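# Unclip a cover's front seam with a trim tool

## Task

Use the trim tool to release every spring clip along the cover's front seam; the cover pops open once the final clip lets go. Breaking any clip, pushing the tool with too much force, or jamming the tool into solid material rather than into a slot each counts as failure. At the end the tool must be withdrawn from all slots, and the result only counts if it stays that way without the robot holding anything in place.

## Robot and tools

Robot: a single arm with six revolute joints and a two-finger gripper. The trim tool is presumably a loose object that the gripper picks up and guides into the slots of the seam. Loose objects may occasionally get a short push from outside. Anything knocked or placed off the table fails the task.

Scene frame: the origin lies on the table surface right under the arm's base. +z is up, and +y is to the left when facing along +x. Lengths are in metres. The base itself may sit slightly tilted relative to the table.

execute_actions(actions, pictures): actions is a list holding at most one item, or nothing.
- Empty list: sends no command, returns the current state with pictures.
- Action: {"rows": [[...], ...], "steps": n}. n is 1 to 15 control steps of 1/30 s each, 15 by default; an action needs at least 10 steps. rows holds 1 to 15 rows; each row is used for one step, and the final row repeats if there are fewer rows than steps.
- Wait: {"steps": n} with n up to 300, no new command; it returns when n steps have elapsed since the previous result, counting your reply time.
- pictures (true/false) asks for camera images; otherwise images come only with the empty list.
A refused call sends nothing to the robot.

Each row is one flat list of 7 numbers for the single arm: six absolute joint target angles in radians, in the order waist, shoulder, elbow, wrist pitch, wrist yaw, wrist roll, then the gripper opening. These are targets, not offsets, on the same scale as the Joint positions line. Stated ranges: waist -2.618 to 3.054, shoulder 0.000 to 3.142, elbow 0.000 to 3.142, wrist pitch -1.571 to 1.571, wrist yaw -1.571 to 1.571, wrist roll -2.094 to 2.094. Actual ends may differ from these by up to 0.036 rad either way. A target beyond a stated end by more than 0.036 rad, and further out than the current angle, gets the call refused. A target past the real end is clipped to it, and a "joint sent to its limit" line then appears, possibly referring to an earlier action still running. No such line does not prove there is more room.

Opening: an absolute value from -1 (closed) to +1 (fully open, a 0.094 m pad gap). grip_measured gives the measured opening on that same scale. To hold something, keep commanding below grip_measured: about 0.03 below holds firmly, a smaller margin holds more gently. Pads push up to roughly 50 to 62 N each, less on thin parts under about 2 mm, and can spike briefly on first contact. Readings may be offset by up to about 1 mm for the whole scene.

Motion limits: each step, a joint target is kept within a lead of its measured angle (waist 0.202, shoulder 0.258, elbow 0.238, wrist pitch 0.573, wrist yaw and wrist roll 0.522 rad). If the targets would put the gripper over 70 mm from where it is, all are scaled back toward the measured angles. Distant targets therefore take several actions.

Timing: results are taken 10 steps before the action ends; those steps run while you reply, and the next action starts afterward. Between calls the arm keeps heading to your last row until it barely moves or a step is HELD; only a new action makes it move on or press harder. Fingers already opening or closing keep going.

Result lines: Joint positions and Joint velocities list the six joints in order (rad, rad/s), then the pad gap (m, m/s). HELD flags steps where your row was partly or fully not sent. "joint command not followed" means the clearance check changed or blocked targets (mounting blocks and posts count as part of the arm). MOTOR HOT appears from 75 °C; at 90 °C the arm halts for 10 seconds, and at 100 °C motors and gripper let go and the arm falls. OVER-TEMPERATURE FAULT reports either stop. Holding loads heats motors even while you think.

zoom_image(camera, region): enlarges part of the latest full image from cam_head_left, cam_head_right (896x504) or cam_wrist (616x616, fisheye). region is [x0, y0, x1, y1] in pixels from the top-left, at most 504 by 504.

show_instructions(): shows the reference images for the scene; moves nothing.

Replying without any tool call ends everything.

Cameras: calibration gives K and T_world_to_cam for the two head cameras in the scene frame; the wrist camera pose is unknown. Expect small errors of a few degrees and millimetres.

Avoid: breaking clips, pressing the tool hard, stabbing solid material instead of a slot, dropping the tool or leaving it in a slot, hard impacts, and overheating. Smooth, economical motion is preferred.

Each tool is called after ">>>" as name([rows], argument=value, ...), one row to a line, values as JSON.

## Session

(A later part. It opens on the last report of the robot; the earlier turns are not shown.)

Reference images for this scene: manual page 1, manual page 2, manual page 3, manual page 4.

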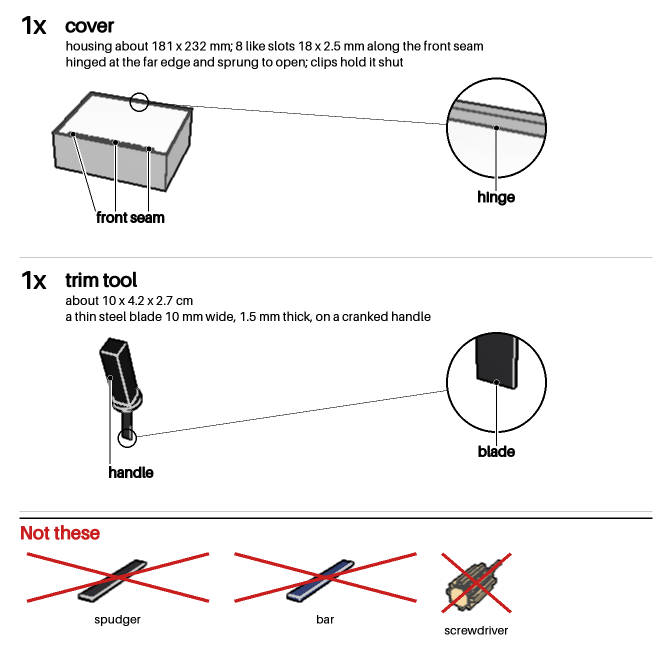

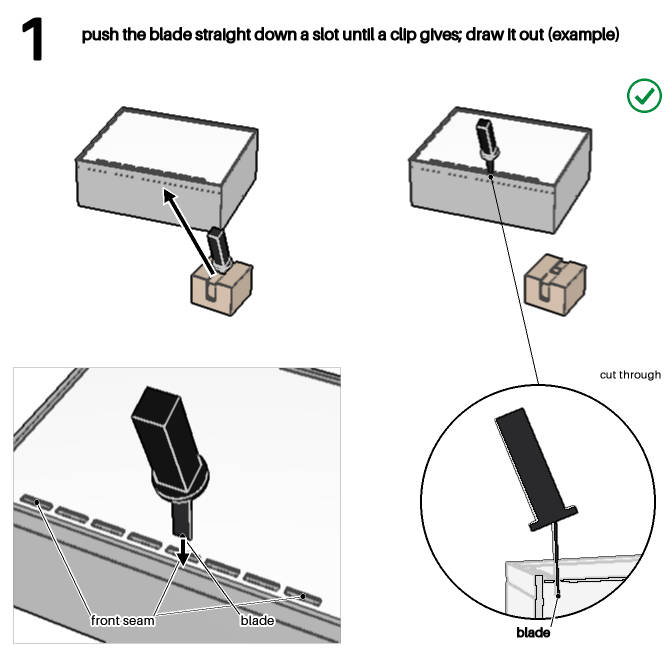

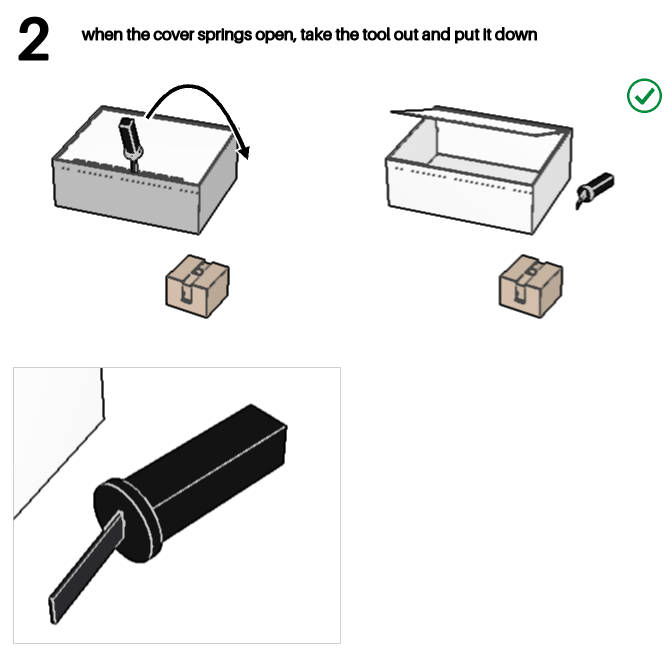

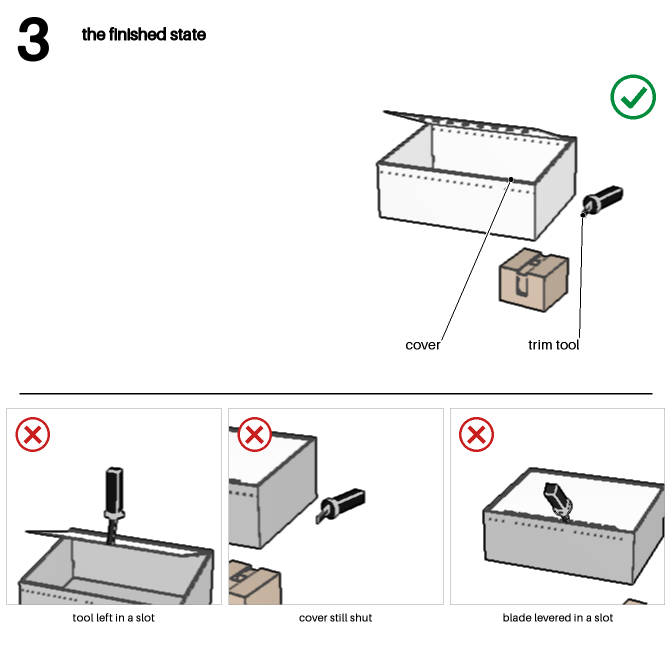

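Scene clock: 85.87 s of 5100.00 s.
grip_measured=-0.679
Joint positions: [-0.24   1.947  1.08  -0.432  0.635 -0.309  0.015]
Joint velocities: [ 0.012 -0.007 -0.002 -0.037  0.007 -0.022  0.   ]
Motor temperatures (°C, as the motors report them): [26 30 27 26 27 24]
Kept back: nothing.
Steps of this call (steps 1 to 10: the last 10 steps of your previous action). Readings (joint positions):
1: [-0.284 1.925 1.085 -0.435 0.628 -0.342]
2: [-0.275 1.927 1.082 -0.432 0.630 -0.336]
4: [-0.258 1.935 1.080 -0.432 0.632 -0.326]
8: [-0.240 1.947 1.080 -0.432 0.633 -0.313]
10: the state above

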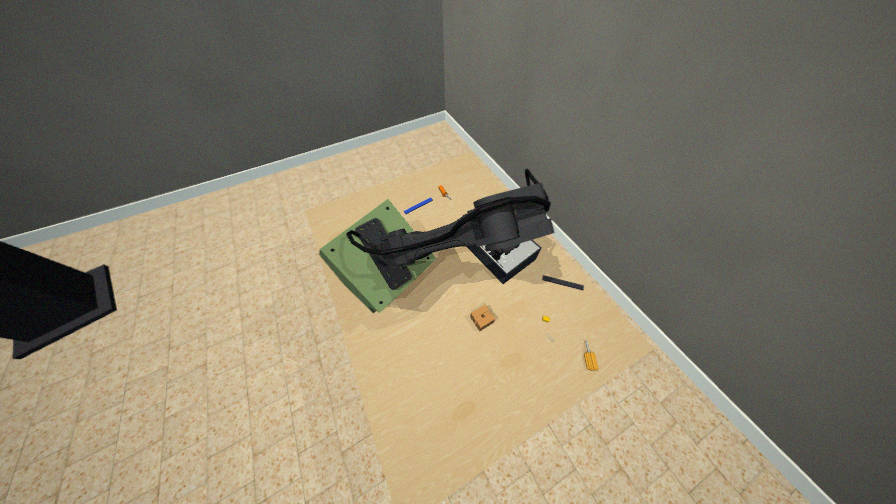

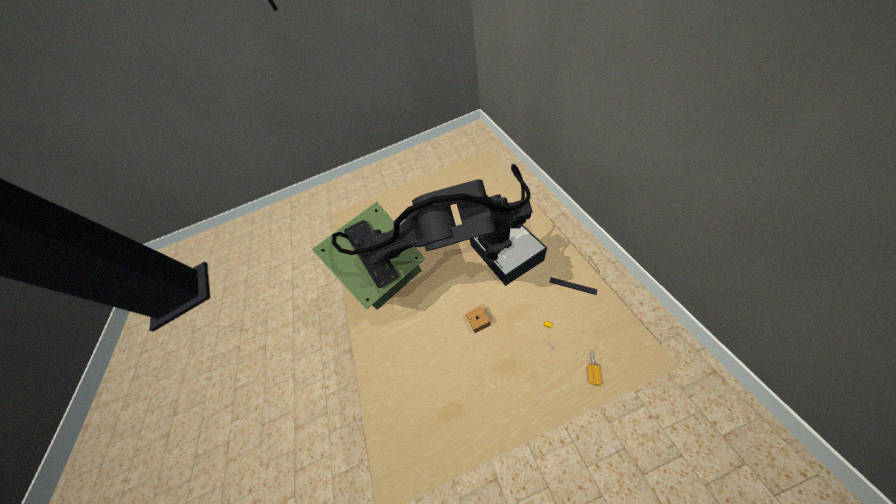

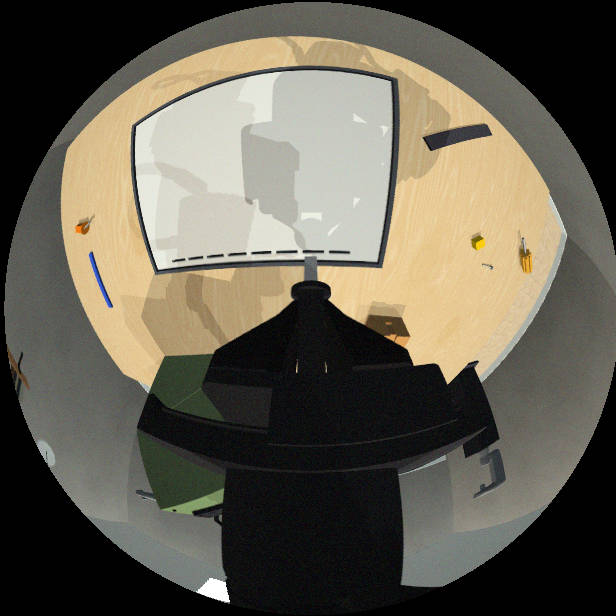

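>>> execute_actions([
  {"rows":[[-0.250,1.947,1.080,-0.420,0.635,-0.309,-0.72],[-0.254,1.947,1.080,-0.412,0.635,-0.309,-0.72],[-0.254,1.947,1.080,-0.405,0.635,-0.309,-0.72],[-0.252,1.947,1.080,-0.400,0.635,-0.309,-0.72],[-0.248,1.947,1.080,-0.397,0.635,-0.309,-0.72],[-0.247,1.947,1.080,-0.395,0.635,-0.309,-0.72],[-0.247,1.947,1.080,-0.394,0.635,-0.309,-0.72]],"steps":12},
])

>>> execute_actions([
  {"steps":12},
], pictures=true)

>>> zoom_image(camera="cam_wrist", region=[281, 237, 341, 277])

Scene clock: 87.33 s of 5100.00 s.
grip_measured=-0.679
Joint positions: [-0.242  1.947  1.08  -0.43   0.638 -0.303  0.015]
Joint velocities: [-0.066 -0.002 -0.002 -0.11  -0.007  0.007  0.001]
Motor temperatures (°C, as the motors report them): [26 30 27 26 27 24]
Steps of this call (steps 1 to 30: the robot went on to your last target; steps 31 to 42: nothing new was sent; steps 43 to 44: the first 2 steps of this action). Readings (joint positions):
43: [-0.240 1.947 1.080 -0.430 0.638 -0.303]
44: the state above

Scene clock: 87.73 s of 5100.00 s.
grip_measured=-0.679
Joint positions: [-0.25   1.947  1.08  -0.412  0.638 -0.303  0.015]
Joint velocities: [-0.002  0.012  0.012  0.037 -0.007 -0.007 -0.001]
Motor temperatures (°C, as the motors report them): [26 30 27 26 27 24]
Kept back: nothing.
Steps of this call (steps 1 to 10: the last 10 steps of your previous action; steps 11 to 12: the robot went on to your last target). Readings (joint positions):
1: [-0.245 1.947 1.080 -0.429 0.638 -0.303]
2: [-0.247 1.947 1.080 -0.427 0.638 -0.303]
4: [-0.250 1.947 1.080 -0.422 0.638 -0.303]
8: [-0.250 1.947 1.080 -0.414 0.638 -0.303]
12: the state above

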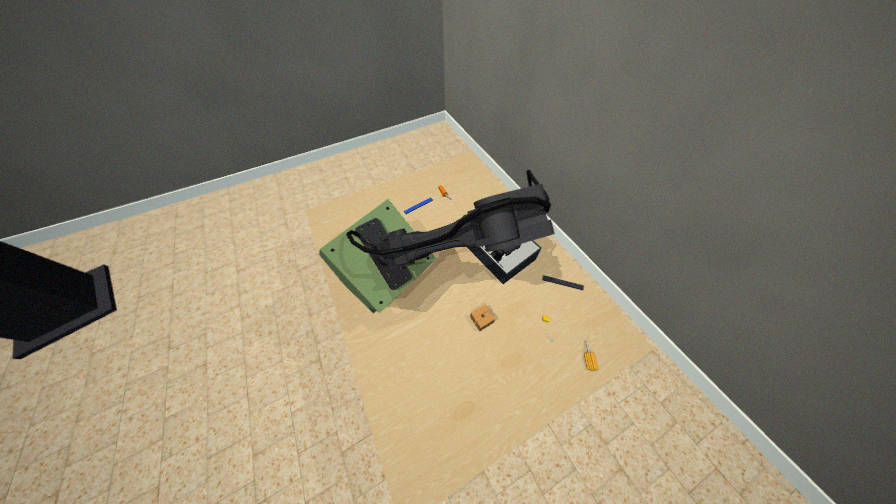

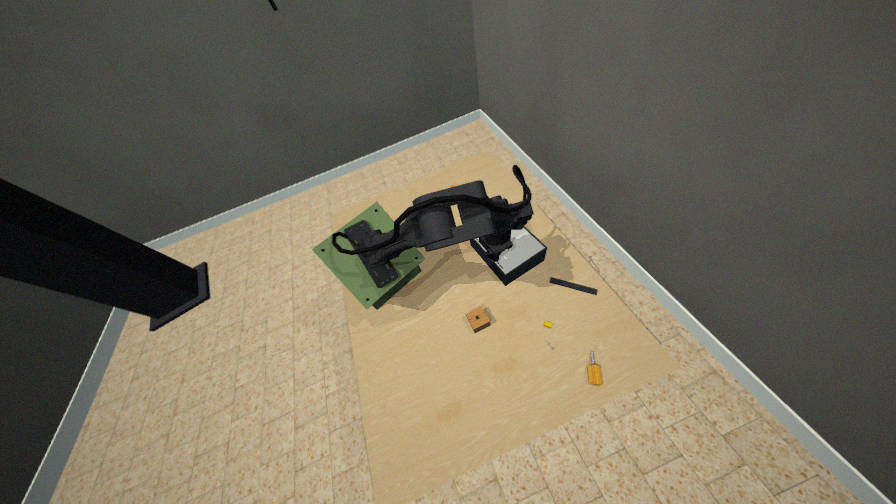

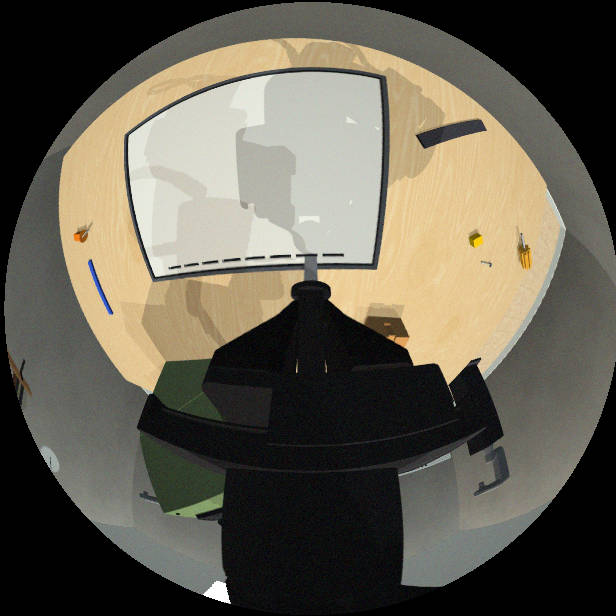

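Region (281, 237, 341, 277) of cam_wrist's 616x616 image, scaled by 8.400, with more detail than that image has.

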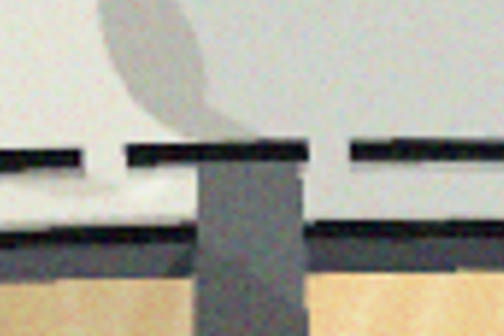

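>>> execute_actions([
  {"rows":[[-0.250,1.947,1.080,-0.394,0.638,-0.316,-0.72],[-0.250,1.947,1.080,-0.391,0.638,-0.318,-0.72],[-0.250,1.947,1.080,-0.389,0.638,-0.318,-0.72],[-0.250,1.959,1.080,-0.388,0.638,-0.318,-0.72],[-0.250,1.969,1.080,-0.387,0.638,-0.318,-0.72],[-0.250,1.974,1.080,-0.387,0.638,-0.318,-0.72],[-0.250,1.976,1.080,-0.387,0.638,-0.318,-0.72],[-0.250,1.976,1.080,-0.387,0.638,-0.318,-0.72],[-0.250,1.974,1.080,-0.387,0.638,-0.318,-0.72],[-0.250,1.971,1.080,-0.387,0.638,-0.318,-0.72],[-0.250,1.969,1.080,-0.387,0.638,-0.318,-0.72]],"steps":13},
])

>>> execute_actions([
  {"steps":12},
], pictures=true)

>>> zoom_image(camera="cam_wrist", region=[281, 237, 341, 277])

Scene clock: 88.53 s of 5100.00 s.
grip_measured=-0.679
Joint positions: [-0.25   1.947  1.08  -0.409  0.638 -0.305  0.015]
Joint velocities: [ 0.002 -0.017  0.002  0.007  0.007  0.022  0.001]
Motor temperatures (°C, as the motors report them): [26 30 27 26 27 24]
Steps of this call (steps 1 to 21: the robot went on to your last target; steps 22 to 24: the first 3 steps of this action). Readings (joint positions):
22: [-0.250 1.947 1.080 -0.410 0.638 -0.303]
23: [-0.250 1.947 1.080 -0.410 0.638 -0.305]
24: the state above

Scene clock: 88.93 s of 5100.00 s.
grip_measured=-0.679
Joint positions: [-0.25   1.958  1.08  -0.401  0.638 -0.309  0.015]
Joint velocities: [-0.012  0.002 -0.017  0.037  0.066 -0.051 -0.   ]
Motor temperatures (°C, as the motors report them): [26 30 27 26 27 24]
Kept back: nothing.
Steps of this call (steps 1 to 10: the last 10 steps of your previous action; steps 11 to 12: the robot went on to your last target). Readings (joint positions):
1: [-0.250 1.947 1.080 -0.408 0.638 -0.306]
2: [-0.250 1.947 1.080 -0.407 0.638 -0.307]
4: [-0.250 1.951 1.080 -0.405 0.638 -0.308]
8: [-0.250 1.958 1.080 -0.401 0.638 -0.308]
12: the state above

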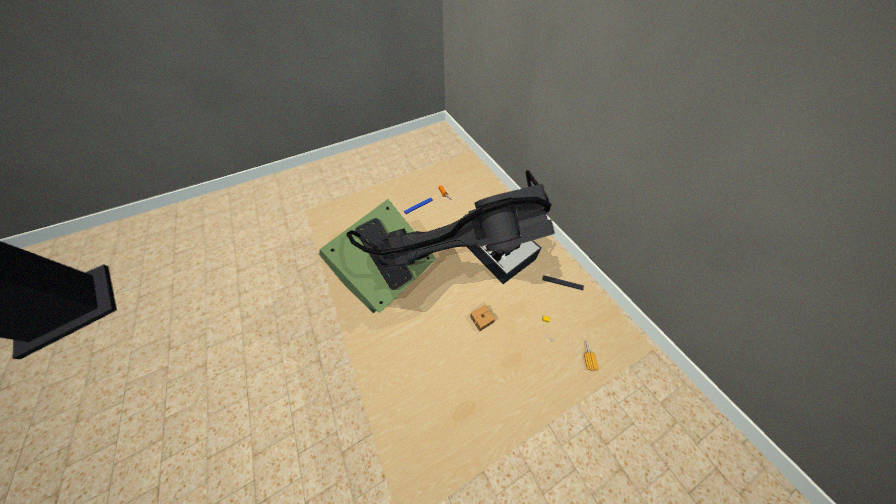

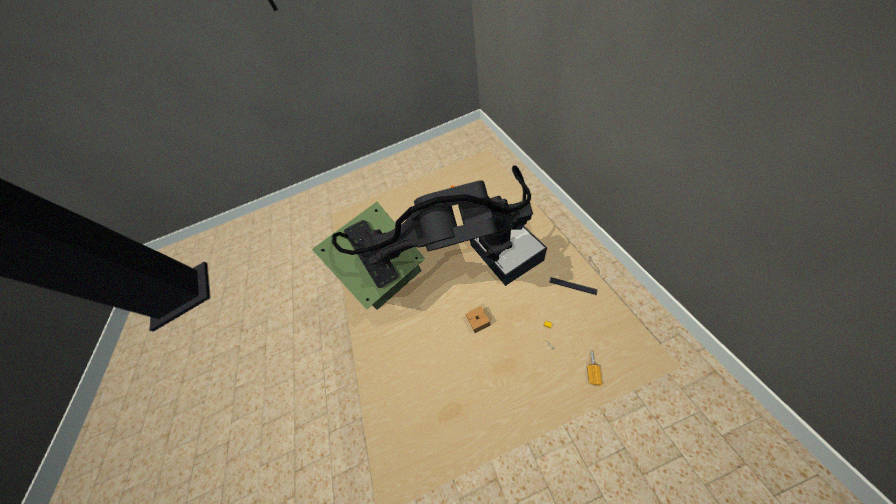

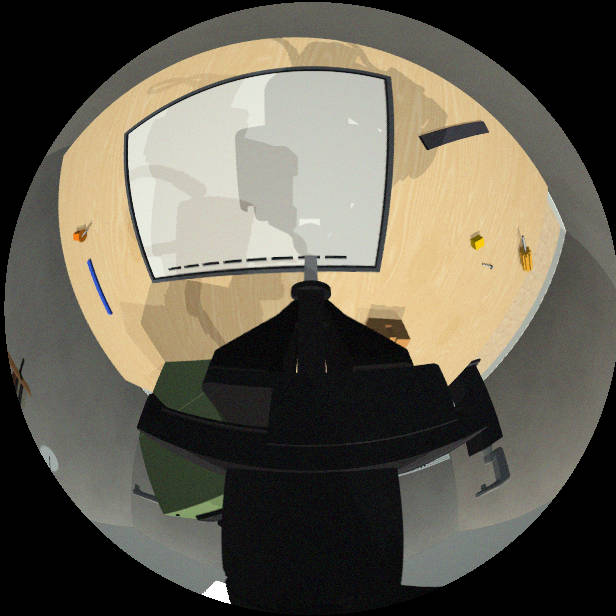

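Region (281, 237, 341, 277) of cam_wrist's 616x616 image, scaled by 8.400, with more detail than that image has.

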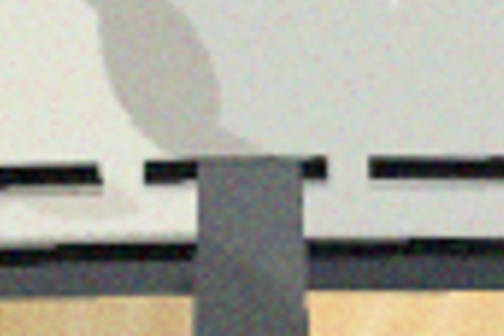

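>>> execute_actions([
  {"rows":[[-0.250,1.958,1.080,-0.395,0.638,-0.325,-0.72],[-0.250,1.958,1.080,-0.392,0.638,-0.333,-0.72],[-0.250,1.970,1.080,-0.390,0.638,-0.336,-0.72],[-0.250,1.980,1.080,-0.388,0.638,-0.337,-0.72],[-0.250,1.985,1.080,-0.387,0.638,-0.337,-0.72],[-0.250,1.988,1.080,-0.386,0.638,-0.337,-0.72],[-0.250,1.990,1.080,-0.385,0.638,-0.337,-0.72],[-0.250,1.992,1.080,-0.384,0.638,-0.337,-0.72],[-0.250,1.994,1.080,-0.383,0.638,-0.337,-0.72],[-0.250,1.996,1.080,-0.382,0.638,-0.337,-0.72],[-0.250,1.998,1.080,-0.381,0.638,-0.337,-0.72],[-0.250,2.000,1.080,-0.380,0.638,-0.337,-0.72],[-0.250,2.001,1.080,-0.380,0.638,-0.337,-0.72]],"steps":13},
])

>>> execute_actions([
  {"steps":12},
], pictures=true)

>>> zoom_image(camera="cam_wrist", region=[281, 237, 341, 277])

Scene clock: 90.40 s of 5100.00 s.
grip_measured=-0.679
Joint positions: [-0.25   1.958  1.08  -0.401  0.638 -0.316  0.015]
Joint velocities: [-0.007 -0.007 -0.007 -0.037  0.066 -0.081 -0.001]
Motor temperatures (°C, as the motors report them): [26 30 27 26 27 24]
Steps of this call (steps 1 to 30: the robot went on to your last target; steps 31 to 41: nothing new was sent; steps 42 to 44: the first 3 steps of this action). Readings (joint positions):
42: [-0.250 1.958 1.080 -0.401 0.638 -0.310]
43: [-0.250 1.958 1.080 -0.401 0.638 -0.313]
44: the state above

Scene clock: 90.80 s of 5100.00 s.
grip_measured=-0.679
Joint positions: [-0.25   1.981  1.08  -0.381  0.638 -0.327  0.015]
Joint velocities: [-0.002  0.017 -0.002 -0.007  0.051  0.007  0.   ]
Motor temperatures (°C, as the motors report them): [26 30 27 26 27 24]
Kept back: nothing.
Steps of this call (steps 1 to 10: the last 10 steps of your previous action; steps 11 to 12: the robot went on to your last target). Readings (joint positions):
1: [-0.250 1.958 1.080 -0.401 0.638 -0.318]
2: [-0.250 1.959 1.080 -0.401 0.638 -0.320]
4: [-0.250 1.964 1.080 -0.397 0.638 -0.323]
8: [-0.250 1.976 1.080 -0.386 0.638 -0.326]
12: the state above

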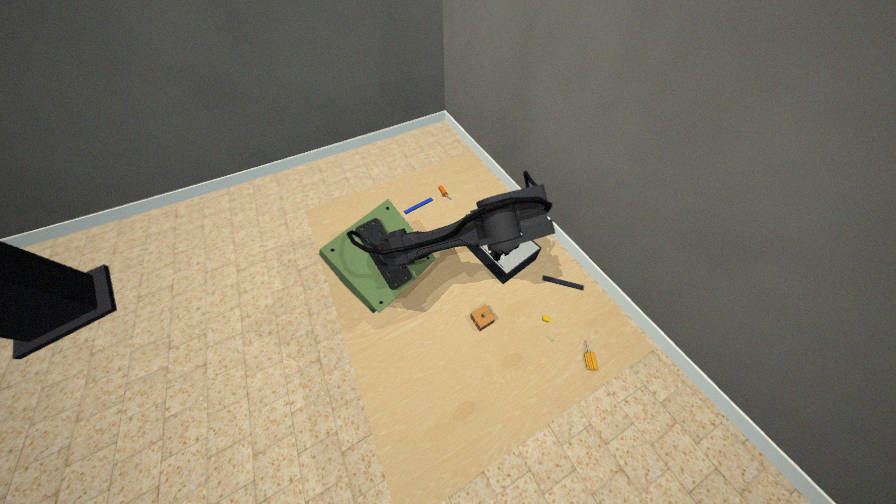

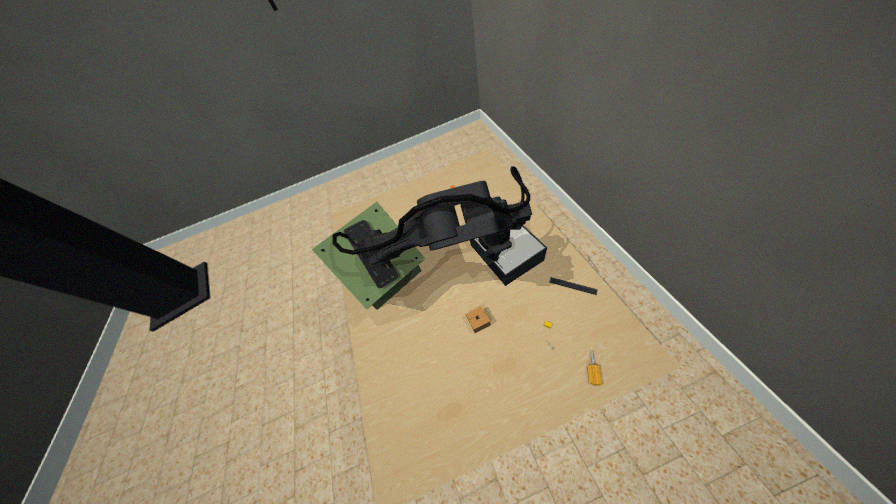

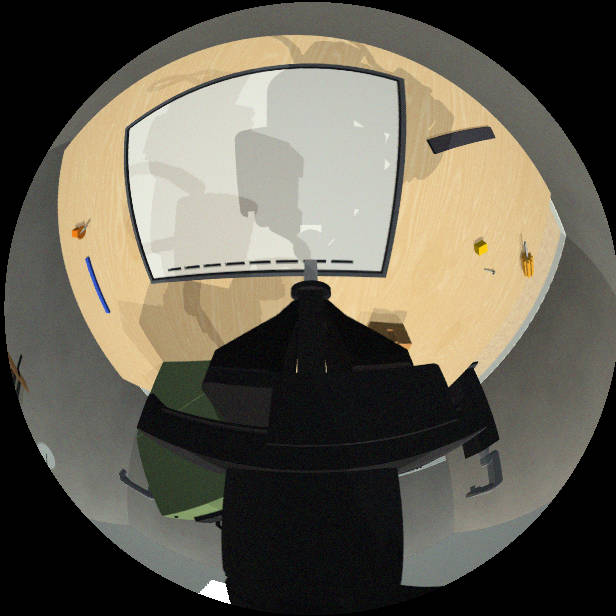

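Region (281, 237, 341, 277) of cam_wrist's 616x616 image, scaled by 8.400, with more detail than that image has.

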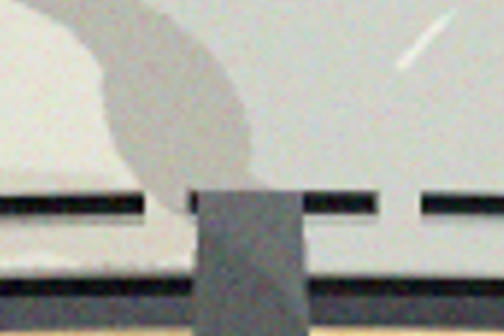

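>>> execute_actions([
  {"rows":[[-0.250,1.962,1.080,-0.394,0.638,-0.327,-0.72],[-0.250,1.957,1.080,-0.398,0.638,-0.327,-0.72],[-0.250,1.952,1.080,-0.402,0.638,-0.327,-0.72],[-0.250,1.948,1.080,-0.406,0.638,-0.327,-0.72],[-0.250,1.944,1.080,-0.410,0.638,-0.327,-0.72],[-0.250,1.940,1.080,-0.414,0.638,-0.327,-0.72],[-0.250,1.936,1.080,-0.418,0.638,-0.327,-0.72],[-0.250,1.933,1.080,-0.421,0.638,-0.327,-0.72],[-0.250,1.930,1.080,-0.424,0.638,-0.327,-0.72],[-0.250,1.928,1.080,-0.426,0.638,-0.327,-0.72],[-0.250,1.926,1.080,-0.427,0.638,-0.327,-0.72]],"steps":15},
])

>>> execute_actions([
  {"steps":14},
])

Scene clock: 93.53 s of 5100.00 s.
grip_measured=-0.679
Joint positions: [-0.25   1.975  1.08  -0.383  0.638 -0.328  0.015]
Joint velocities: [-0.007 -0.134 -0.002 -0.066  0.066 -0.037  0.   ]
Motor temperatures (°C, as the motors report them): [26 30 27 26 27 24]
Steps of this call (steps 1 to 30: the robot went on to your last target; steps 31 to 77: nothing new was sent; steps 78 to 82: the first 5 steps of this action). Readings (joint positions):
78: [-0.250 1.982 1.080 -0.380 0.638 -0.328]
79: [-0.250 1.982 1.080 -0.380 0.638 -0.328]
81: [-0.250 1.978 1.080 -0.381 0.638 -0.328]
82: the state above

Scene clock: 94.00 s of 5100.00 s.
grip_measured=-0.679
Joint positions: [-0.25   1.944  1.08  -0.408  0.638 -0.328  0.015]
Joint velocities: [-0.002  0.022 -0.002 -0.051 -0.022  0.066 -0.   ]
Motor temperatures (°C, as the motors report them): [26 30 27 26 27 24]
Kept back: nothing.
Steps of this call (steps 1 to 10: the last 10 steps of your previous action; steps 11 to 14: the robot went on to your last target). Readings (joint positions):
1: [-0.250 1.970 1.080 -0.386 0.638 -0.328]
2: [-0.250 1.965 1.080 -0.389 0.638 -0.328]
4: [-0.250 1.956 1.080 -0.398 0.638 -0.328]
8: [-0.250 1.945 1.080 -0.405 0.638 -0.328]
14: the state above

>>> execute_actions([
  {"rows":[[-0.238,1.944,1.050,-0.400,0.645,-0.316,-0.72],[-0.230,1.946,1.038,-0.396,0.648,-0.309,-0.72],[-0.223,1.951,1.030,-0.392,0.651,-0.302,-0.72],[-0.216,1.956,1.025,-0.388,0.654,-0.295,-0.72],[-0.209,1.961,1.022,-0.384,0.657,-0.289,-0.72],[-0.202,1.966,1.021,-0.380,0.659,-0.283,-0.72],[-0.196,1.971,1.021,-0.376,0.661,-0.278,-0.72],[-0.191,1.976,1.021,-0.373,0.663,-0.274,-0.72],[-0.187,1.980,1.024,-0.370,0.664,-0.270,-0.72],[-0.184,1.982,1.030,-0.368,0.665,-0.268,-0.72]],"steps":15},
])

>>> execute_actions([
  {"steps":20},
], pictures=true)

>>> zoom_image(camera="cam_wrist", region=[281, 237, 341, 277])

Scene clock: 95.10 s of 5100.00 s.
grip_measured=-0.679
Joint positions: [-0.244  1.944  1.058 -0.401  0.643 -0.315  0.015]
Joint velocities: [ 0.095 -0.017 -0.227 -0.022  0.022  0.081 -0.   ]
Motor temperatures (°C, as the motors report them): [26 31 27 26 27 24]
Steps of this call (steps 1 to 28: the robot went on to your last target; steps 29 to 33: the first 5 steps of this action). Readings (joint positions):
29: [-0.250 1.944 1.080 -0.409 0.638 -0.327]
30: [-0.250 1.944 1.078 -0.407 0.638 -0.326]
32: [-0.247 1.944 1.066 -0.402 0.641 -0.319]
33: the state above

Scene clock: 95.77 s of 5100.00 s.
grip_measured=-0.679
Joint positions: [-0.199  1.969  1.046 -0.385  0.655 -0.278  0.015]
Joint velocities: [-0.002  0.002 -0.012 -0.022  0.007  0.007 -0.   ]
Motor temperatures (°C, as the motors report them): [26 31 27 26 27 24]
Kept back: nothing.
Steps of this call (steps 1 to 10: the last 10 steps of your previous action; steps 11 to 20: the robot went on to your last target). Readings (joint positions):
1: [-0.239 1.944 1.050 -0.400 0.645 -0.311]
2: [-0.231 1.946 1.047 -0.396 0.646 -0.306]
4: [-0.216 1.954 1.046 -0.394 0.649 -0.297]
8: [-0.199 1.968 1.046 -0.389 0.650 -0.286]
20: the state above

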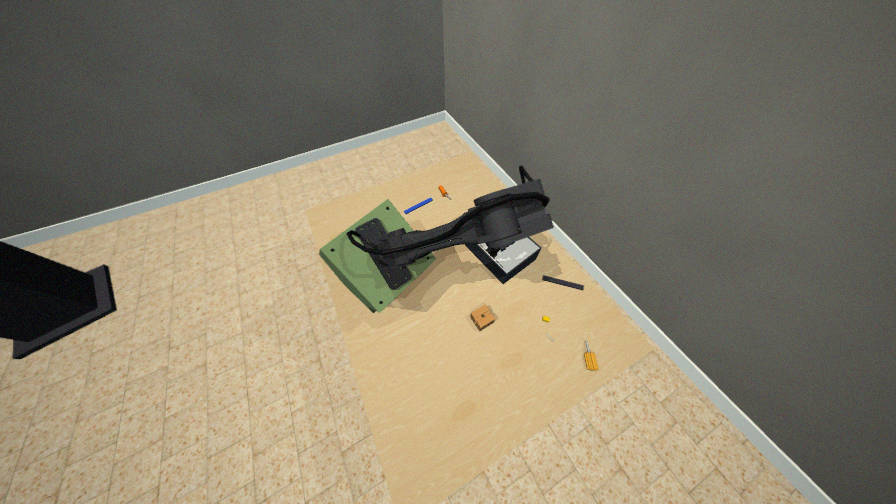

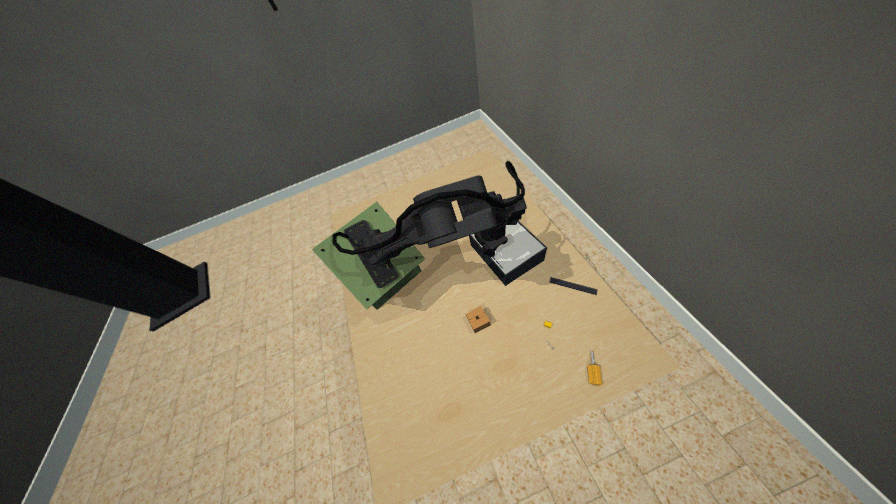

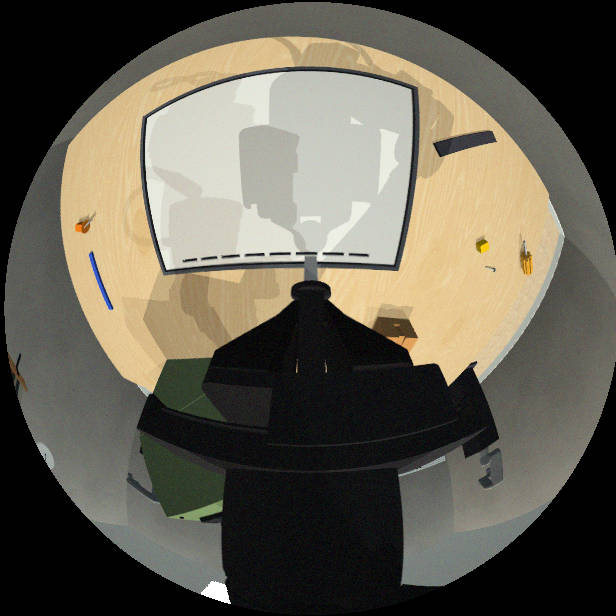

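Region (281, 237, 341, 277) of cam_wrist's 616x616 image, scaled by 8.400, with more detail than that image has.

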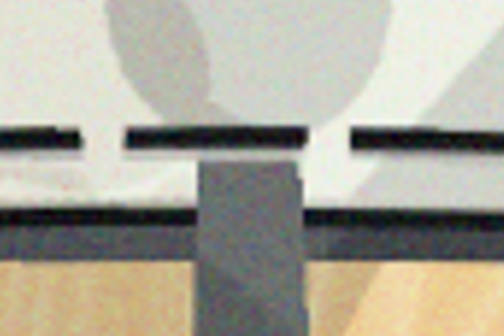

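>>> execute_actions([
  {"rows":[[-0.199,1.969,1.046,-0.372,0.655,-0.278,-0.72],[-0.199,1.969,1.046,-0.366,0.655,-0.278,-0.72],[-0.199,1.969,1.046,-0.362,0.655,-0.278,-0.72],[-0.199,1.969,1.046,-0.360,0.655,-0.278,-0.72],[-0.199,1.969,1.046,-0.358,0.655,-0.278,-0.72],[-0.199,1.981,1.046,-0.357,0.655,-0.278,-0.72],[-0.199,1.991,1.046,-0.356,0.655,-0.278,-0.72],[-0.199,1.996,1.046,-0.355,0.655,-0.278,-0.72],[-0.199,1.998,1.046,-0.354,0.655,-0.278,-0.72],[-0.199,1.998,1.046,-0.354,0.655,-0.278,-0.72],[-0.199,1.996,1.046,-0.354,0.655,-0.278,-0.72],[-0.199,1.993,1.046,-0.354,0.655,-0.278,-0.72],[-0.199,1.991,1.046,-0.354,0.655,-0.278,-0.72]],"steps":15},
])

>>> execute_actions([
  {"steps":16},
], pictures=true)

>>> zoom_image(camera="cam_wrist", region=[281, 237, 341, 277])

Scene clock: 96.73 s of 5100.00 s.
grip_measured=-0.679
Joint positions: [-0.199  1.969  1.046 -0.381  0.655 -0.277  0.015]
Joint velocities: [-0.017  0.012 -0.007  0.007 -0.095  0.022 -0.001]
Motor temperatures (°C, as the motors report them): [26 31 27 26 27 24]
Steps of this call (steps 1 to 15: the robot went on to your last target; steps 16 to 24: nothing new was sent; steps 25 to 29: the first 5 steps of this action). Readings (joint positions):
25: [-0.199 1.969 1.046 -0.384 0.655 -0.277]
26: [-0.199 1.969 1.046 -0.384 0.655 -0.277]
28: [-0.199 1.969 1.046 -0.382 0.655 -0.277]
29: the state above

Scene clock: 97.27 s of 5100.00 s.
grip_measured=-0.679
Joint positions: [-0.199  1.98   1.046 -0.368  0.655 -0.277  0.015]
Joint velocities: [-0.007 -0.012  0.002 -0.022 -0.037 -0.022  0.001]
Motor temperatures (°C, as the motors report them): [26 31 27 26 27 24]
Kept back: nothing.
Steps of this call (steps 1 to 10: the last 10 steps of your previous action; steps 11 to 16: the robot went on to your last target). Readings (joint positions):
1: [-0.199 1.969 1.046 -0.379 0.655 -0.277]
2: [-0.199 1.969 1.046 -0.378 0.655 -0.277]
4: [-0.199 1.972 1.046 -0.374 0.655 -0.277]
8: [-0.199 1.980 1.046 -0.368 0.655 -0.277]
16: the state above

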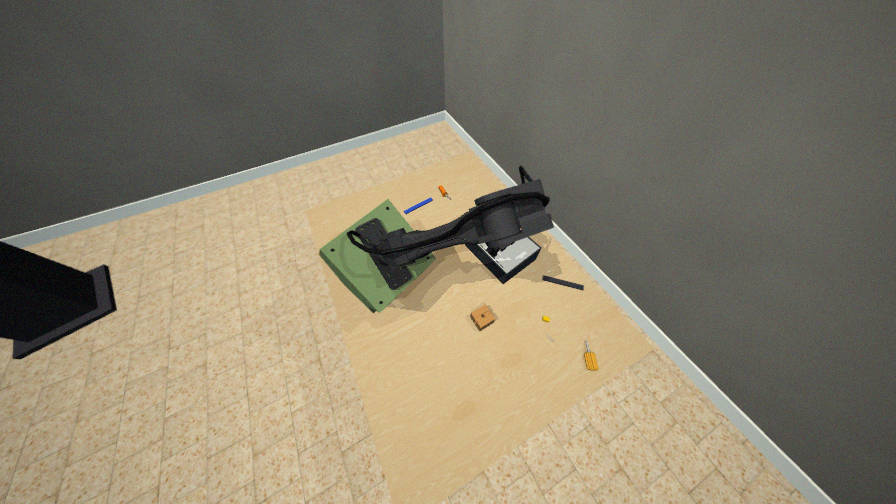

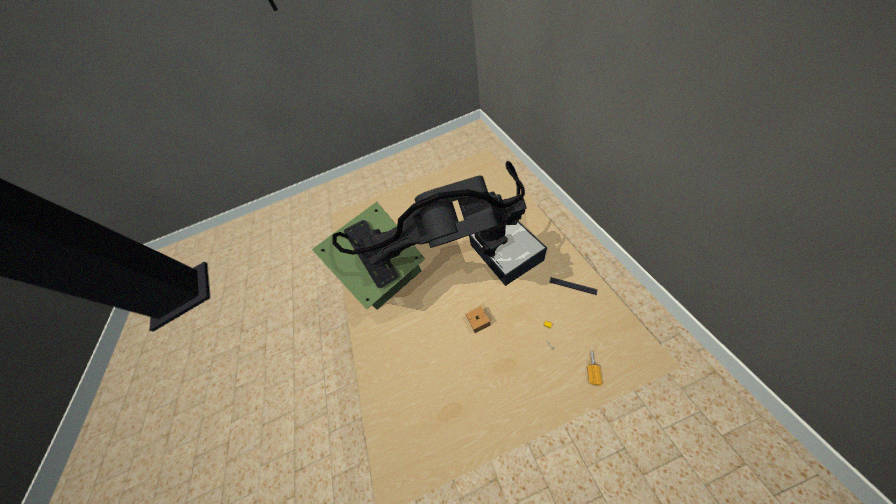

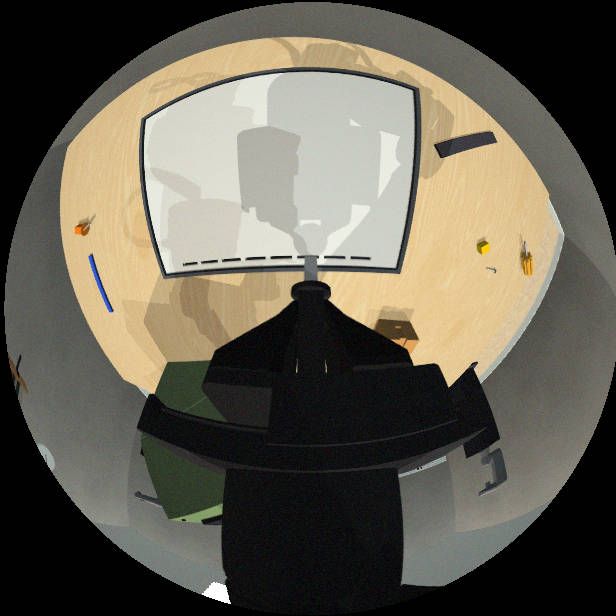

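Region (281, 237, 341, 277) of cam_wrist's 616x616 image, scaled by 8.400, with more detail than that image has.

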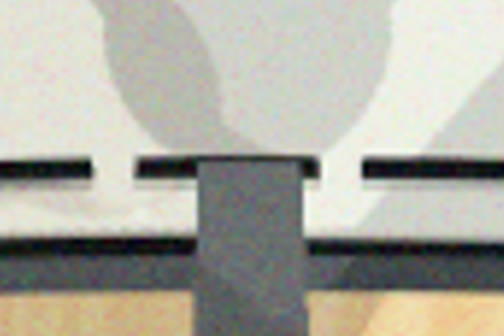

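>>> execute_actions([
  {"rows":[[-0.199,1.980,1.046,-0.360,0.655,-0.277,-0.72],[-0.199,1.992,1.046,-0.358,0.655,-0.277,-0.72],[-0.199,2.002,1.046,-0.357,0.655,-0.277,-0.72],[-0.199,2.007,1.046,-0.356,0.655,-0.277,-0.72],[-0.199,2.010,1.046,-0.355,0.655,-0.277,-0.72],[-0.199,2.012,1.046,-0.354,0.655,-0.277,-0.72],[-0.199,2.014,1.046,-0.353,0.655,-0.277,-0.72],[-0.199,2.016,1.046,-0.352,0.655,-0.277,-0.72],[-0.199,2.018,1.046,-0.351,0.655,-0.277,-0.72],[-0.199,2.020,1.046,-0.351,0.655,-0.277,-0.72],[-0.199,2.022,1.046,-0.350,0.655,-0.277,-0.72],[-0.199,2.023,1.046,-0.350,0.655,-0.277,-0.72]],"steps":12},
])

>>> execute_actions([
  {"steps":14},
], pictures=true)

>>> zoom_image(camera="cam_wrist", region=[281, 237, 341, 277])

Scene clock: 98.47 s of 5100.00 s.
grip_measured=-0.679
Joint positions: [-0.199  1.98   1.046 -0.368  0.655 -0.277  0.015]
Joint velocities: [-0.002 -0.007  0.012 -0.081  0.007  0.007 -0.   ]
Motor temperatures (°C, as the motors report them): [26 31 27 26 27 24]
Steps of this call (steps 1 to 15: the robot went on to your last target; steps 16 to 34: nothing new was sent; steps 35 to 36: the first 2 steps of this action). Readings (joint positions):
35: [-0.199 1.980 1.046 -0.368 0.655 -0.277]
36: the state above

Scene clock: 98.93 s of 5100.00 s.
grip_measured=-0.679
Joint positions: [-0.199  2.003  1.046 -0.346  0.655 -0.277  0.015]
Joint velocities: [ 0.012  0.002 -0.002  0.007  0.007  0.022 -0.   ]
Motor temperatures (°C, as the motors report them): [26 31 27 26 27 24]
Kept back: nothing.
Steps of this call (steps 1 to 10: the last 10 steps of your previous action; steps 11 to 14: the robot went on to your last target). Readings (joint positions):
1: [-0.199 1.980 1.046 -0.368 0.655 -0.277]
2: [-0.199 1.981 1.046 -0.368 0.655 -0.277]
4: [-0.199 1.986 1.046 -0.364 0.655 -0.277]
8: [-0.199 1.997 1.046 -0.353 0.655 -0.277]
14: the state above

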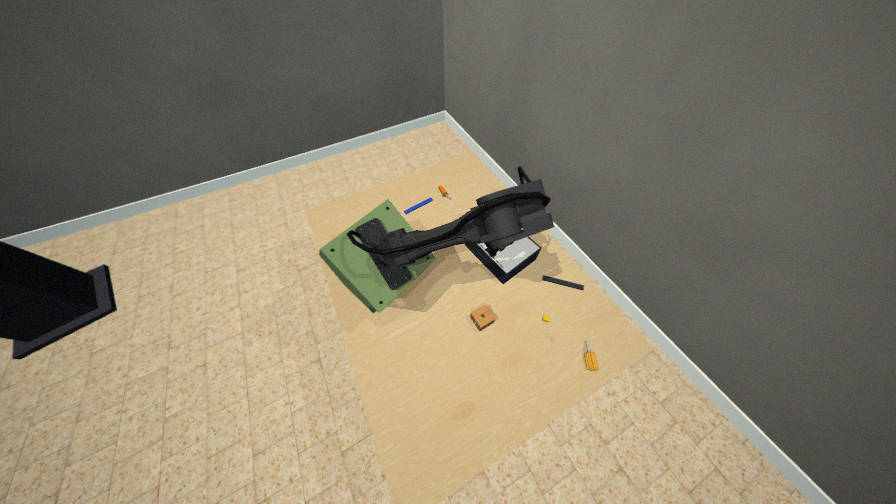

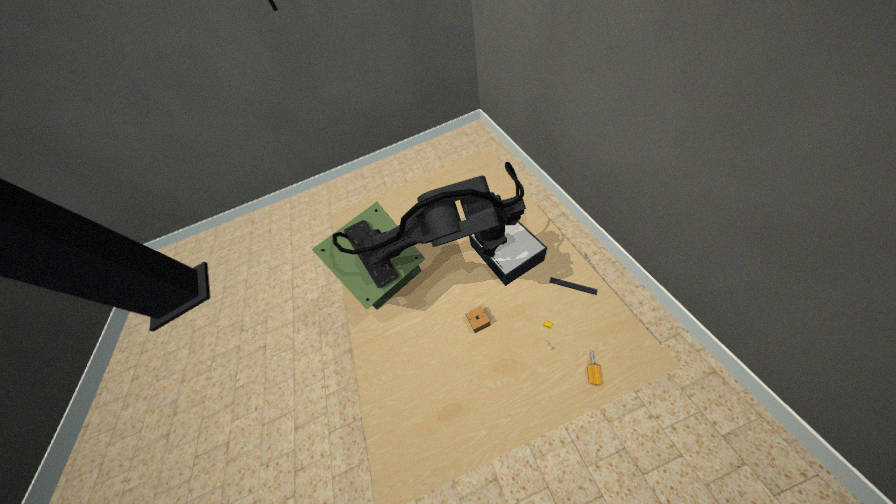

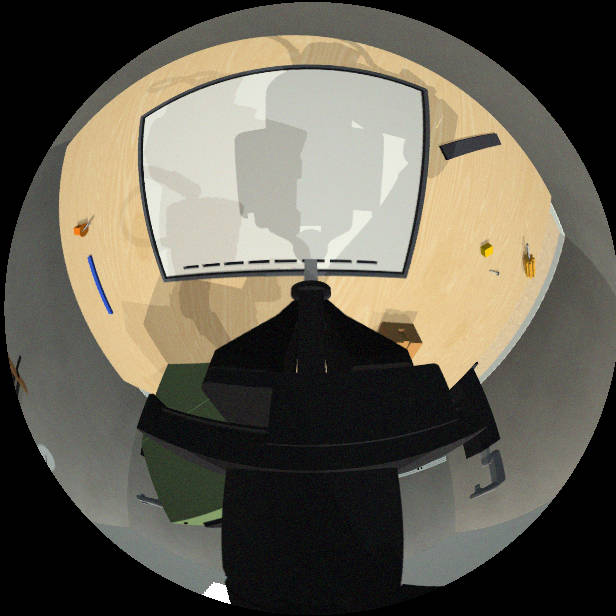

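Region (281, 237, 341, 277) of cam_wrist's 616x616 image, scaled by 8.400, with more detail than that image has.

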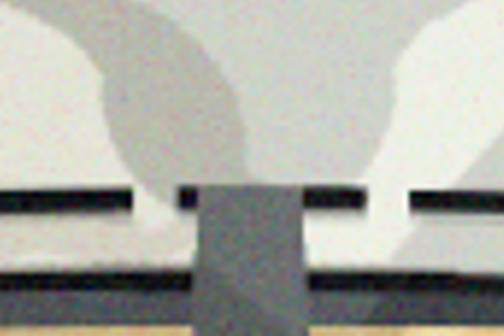

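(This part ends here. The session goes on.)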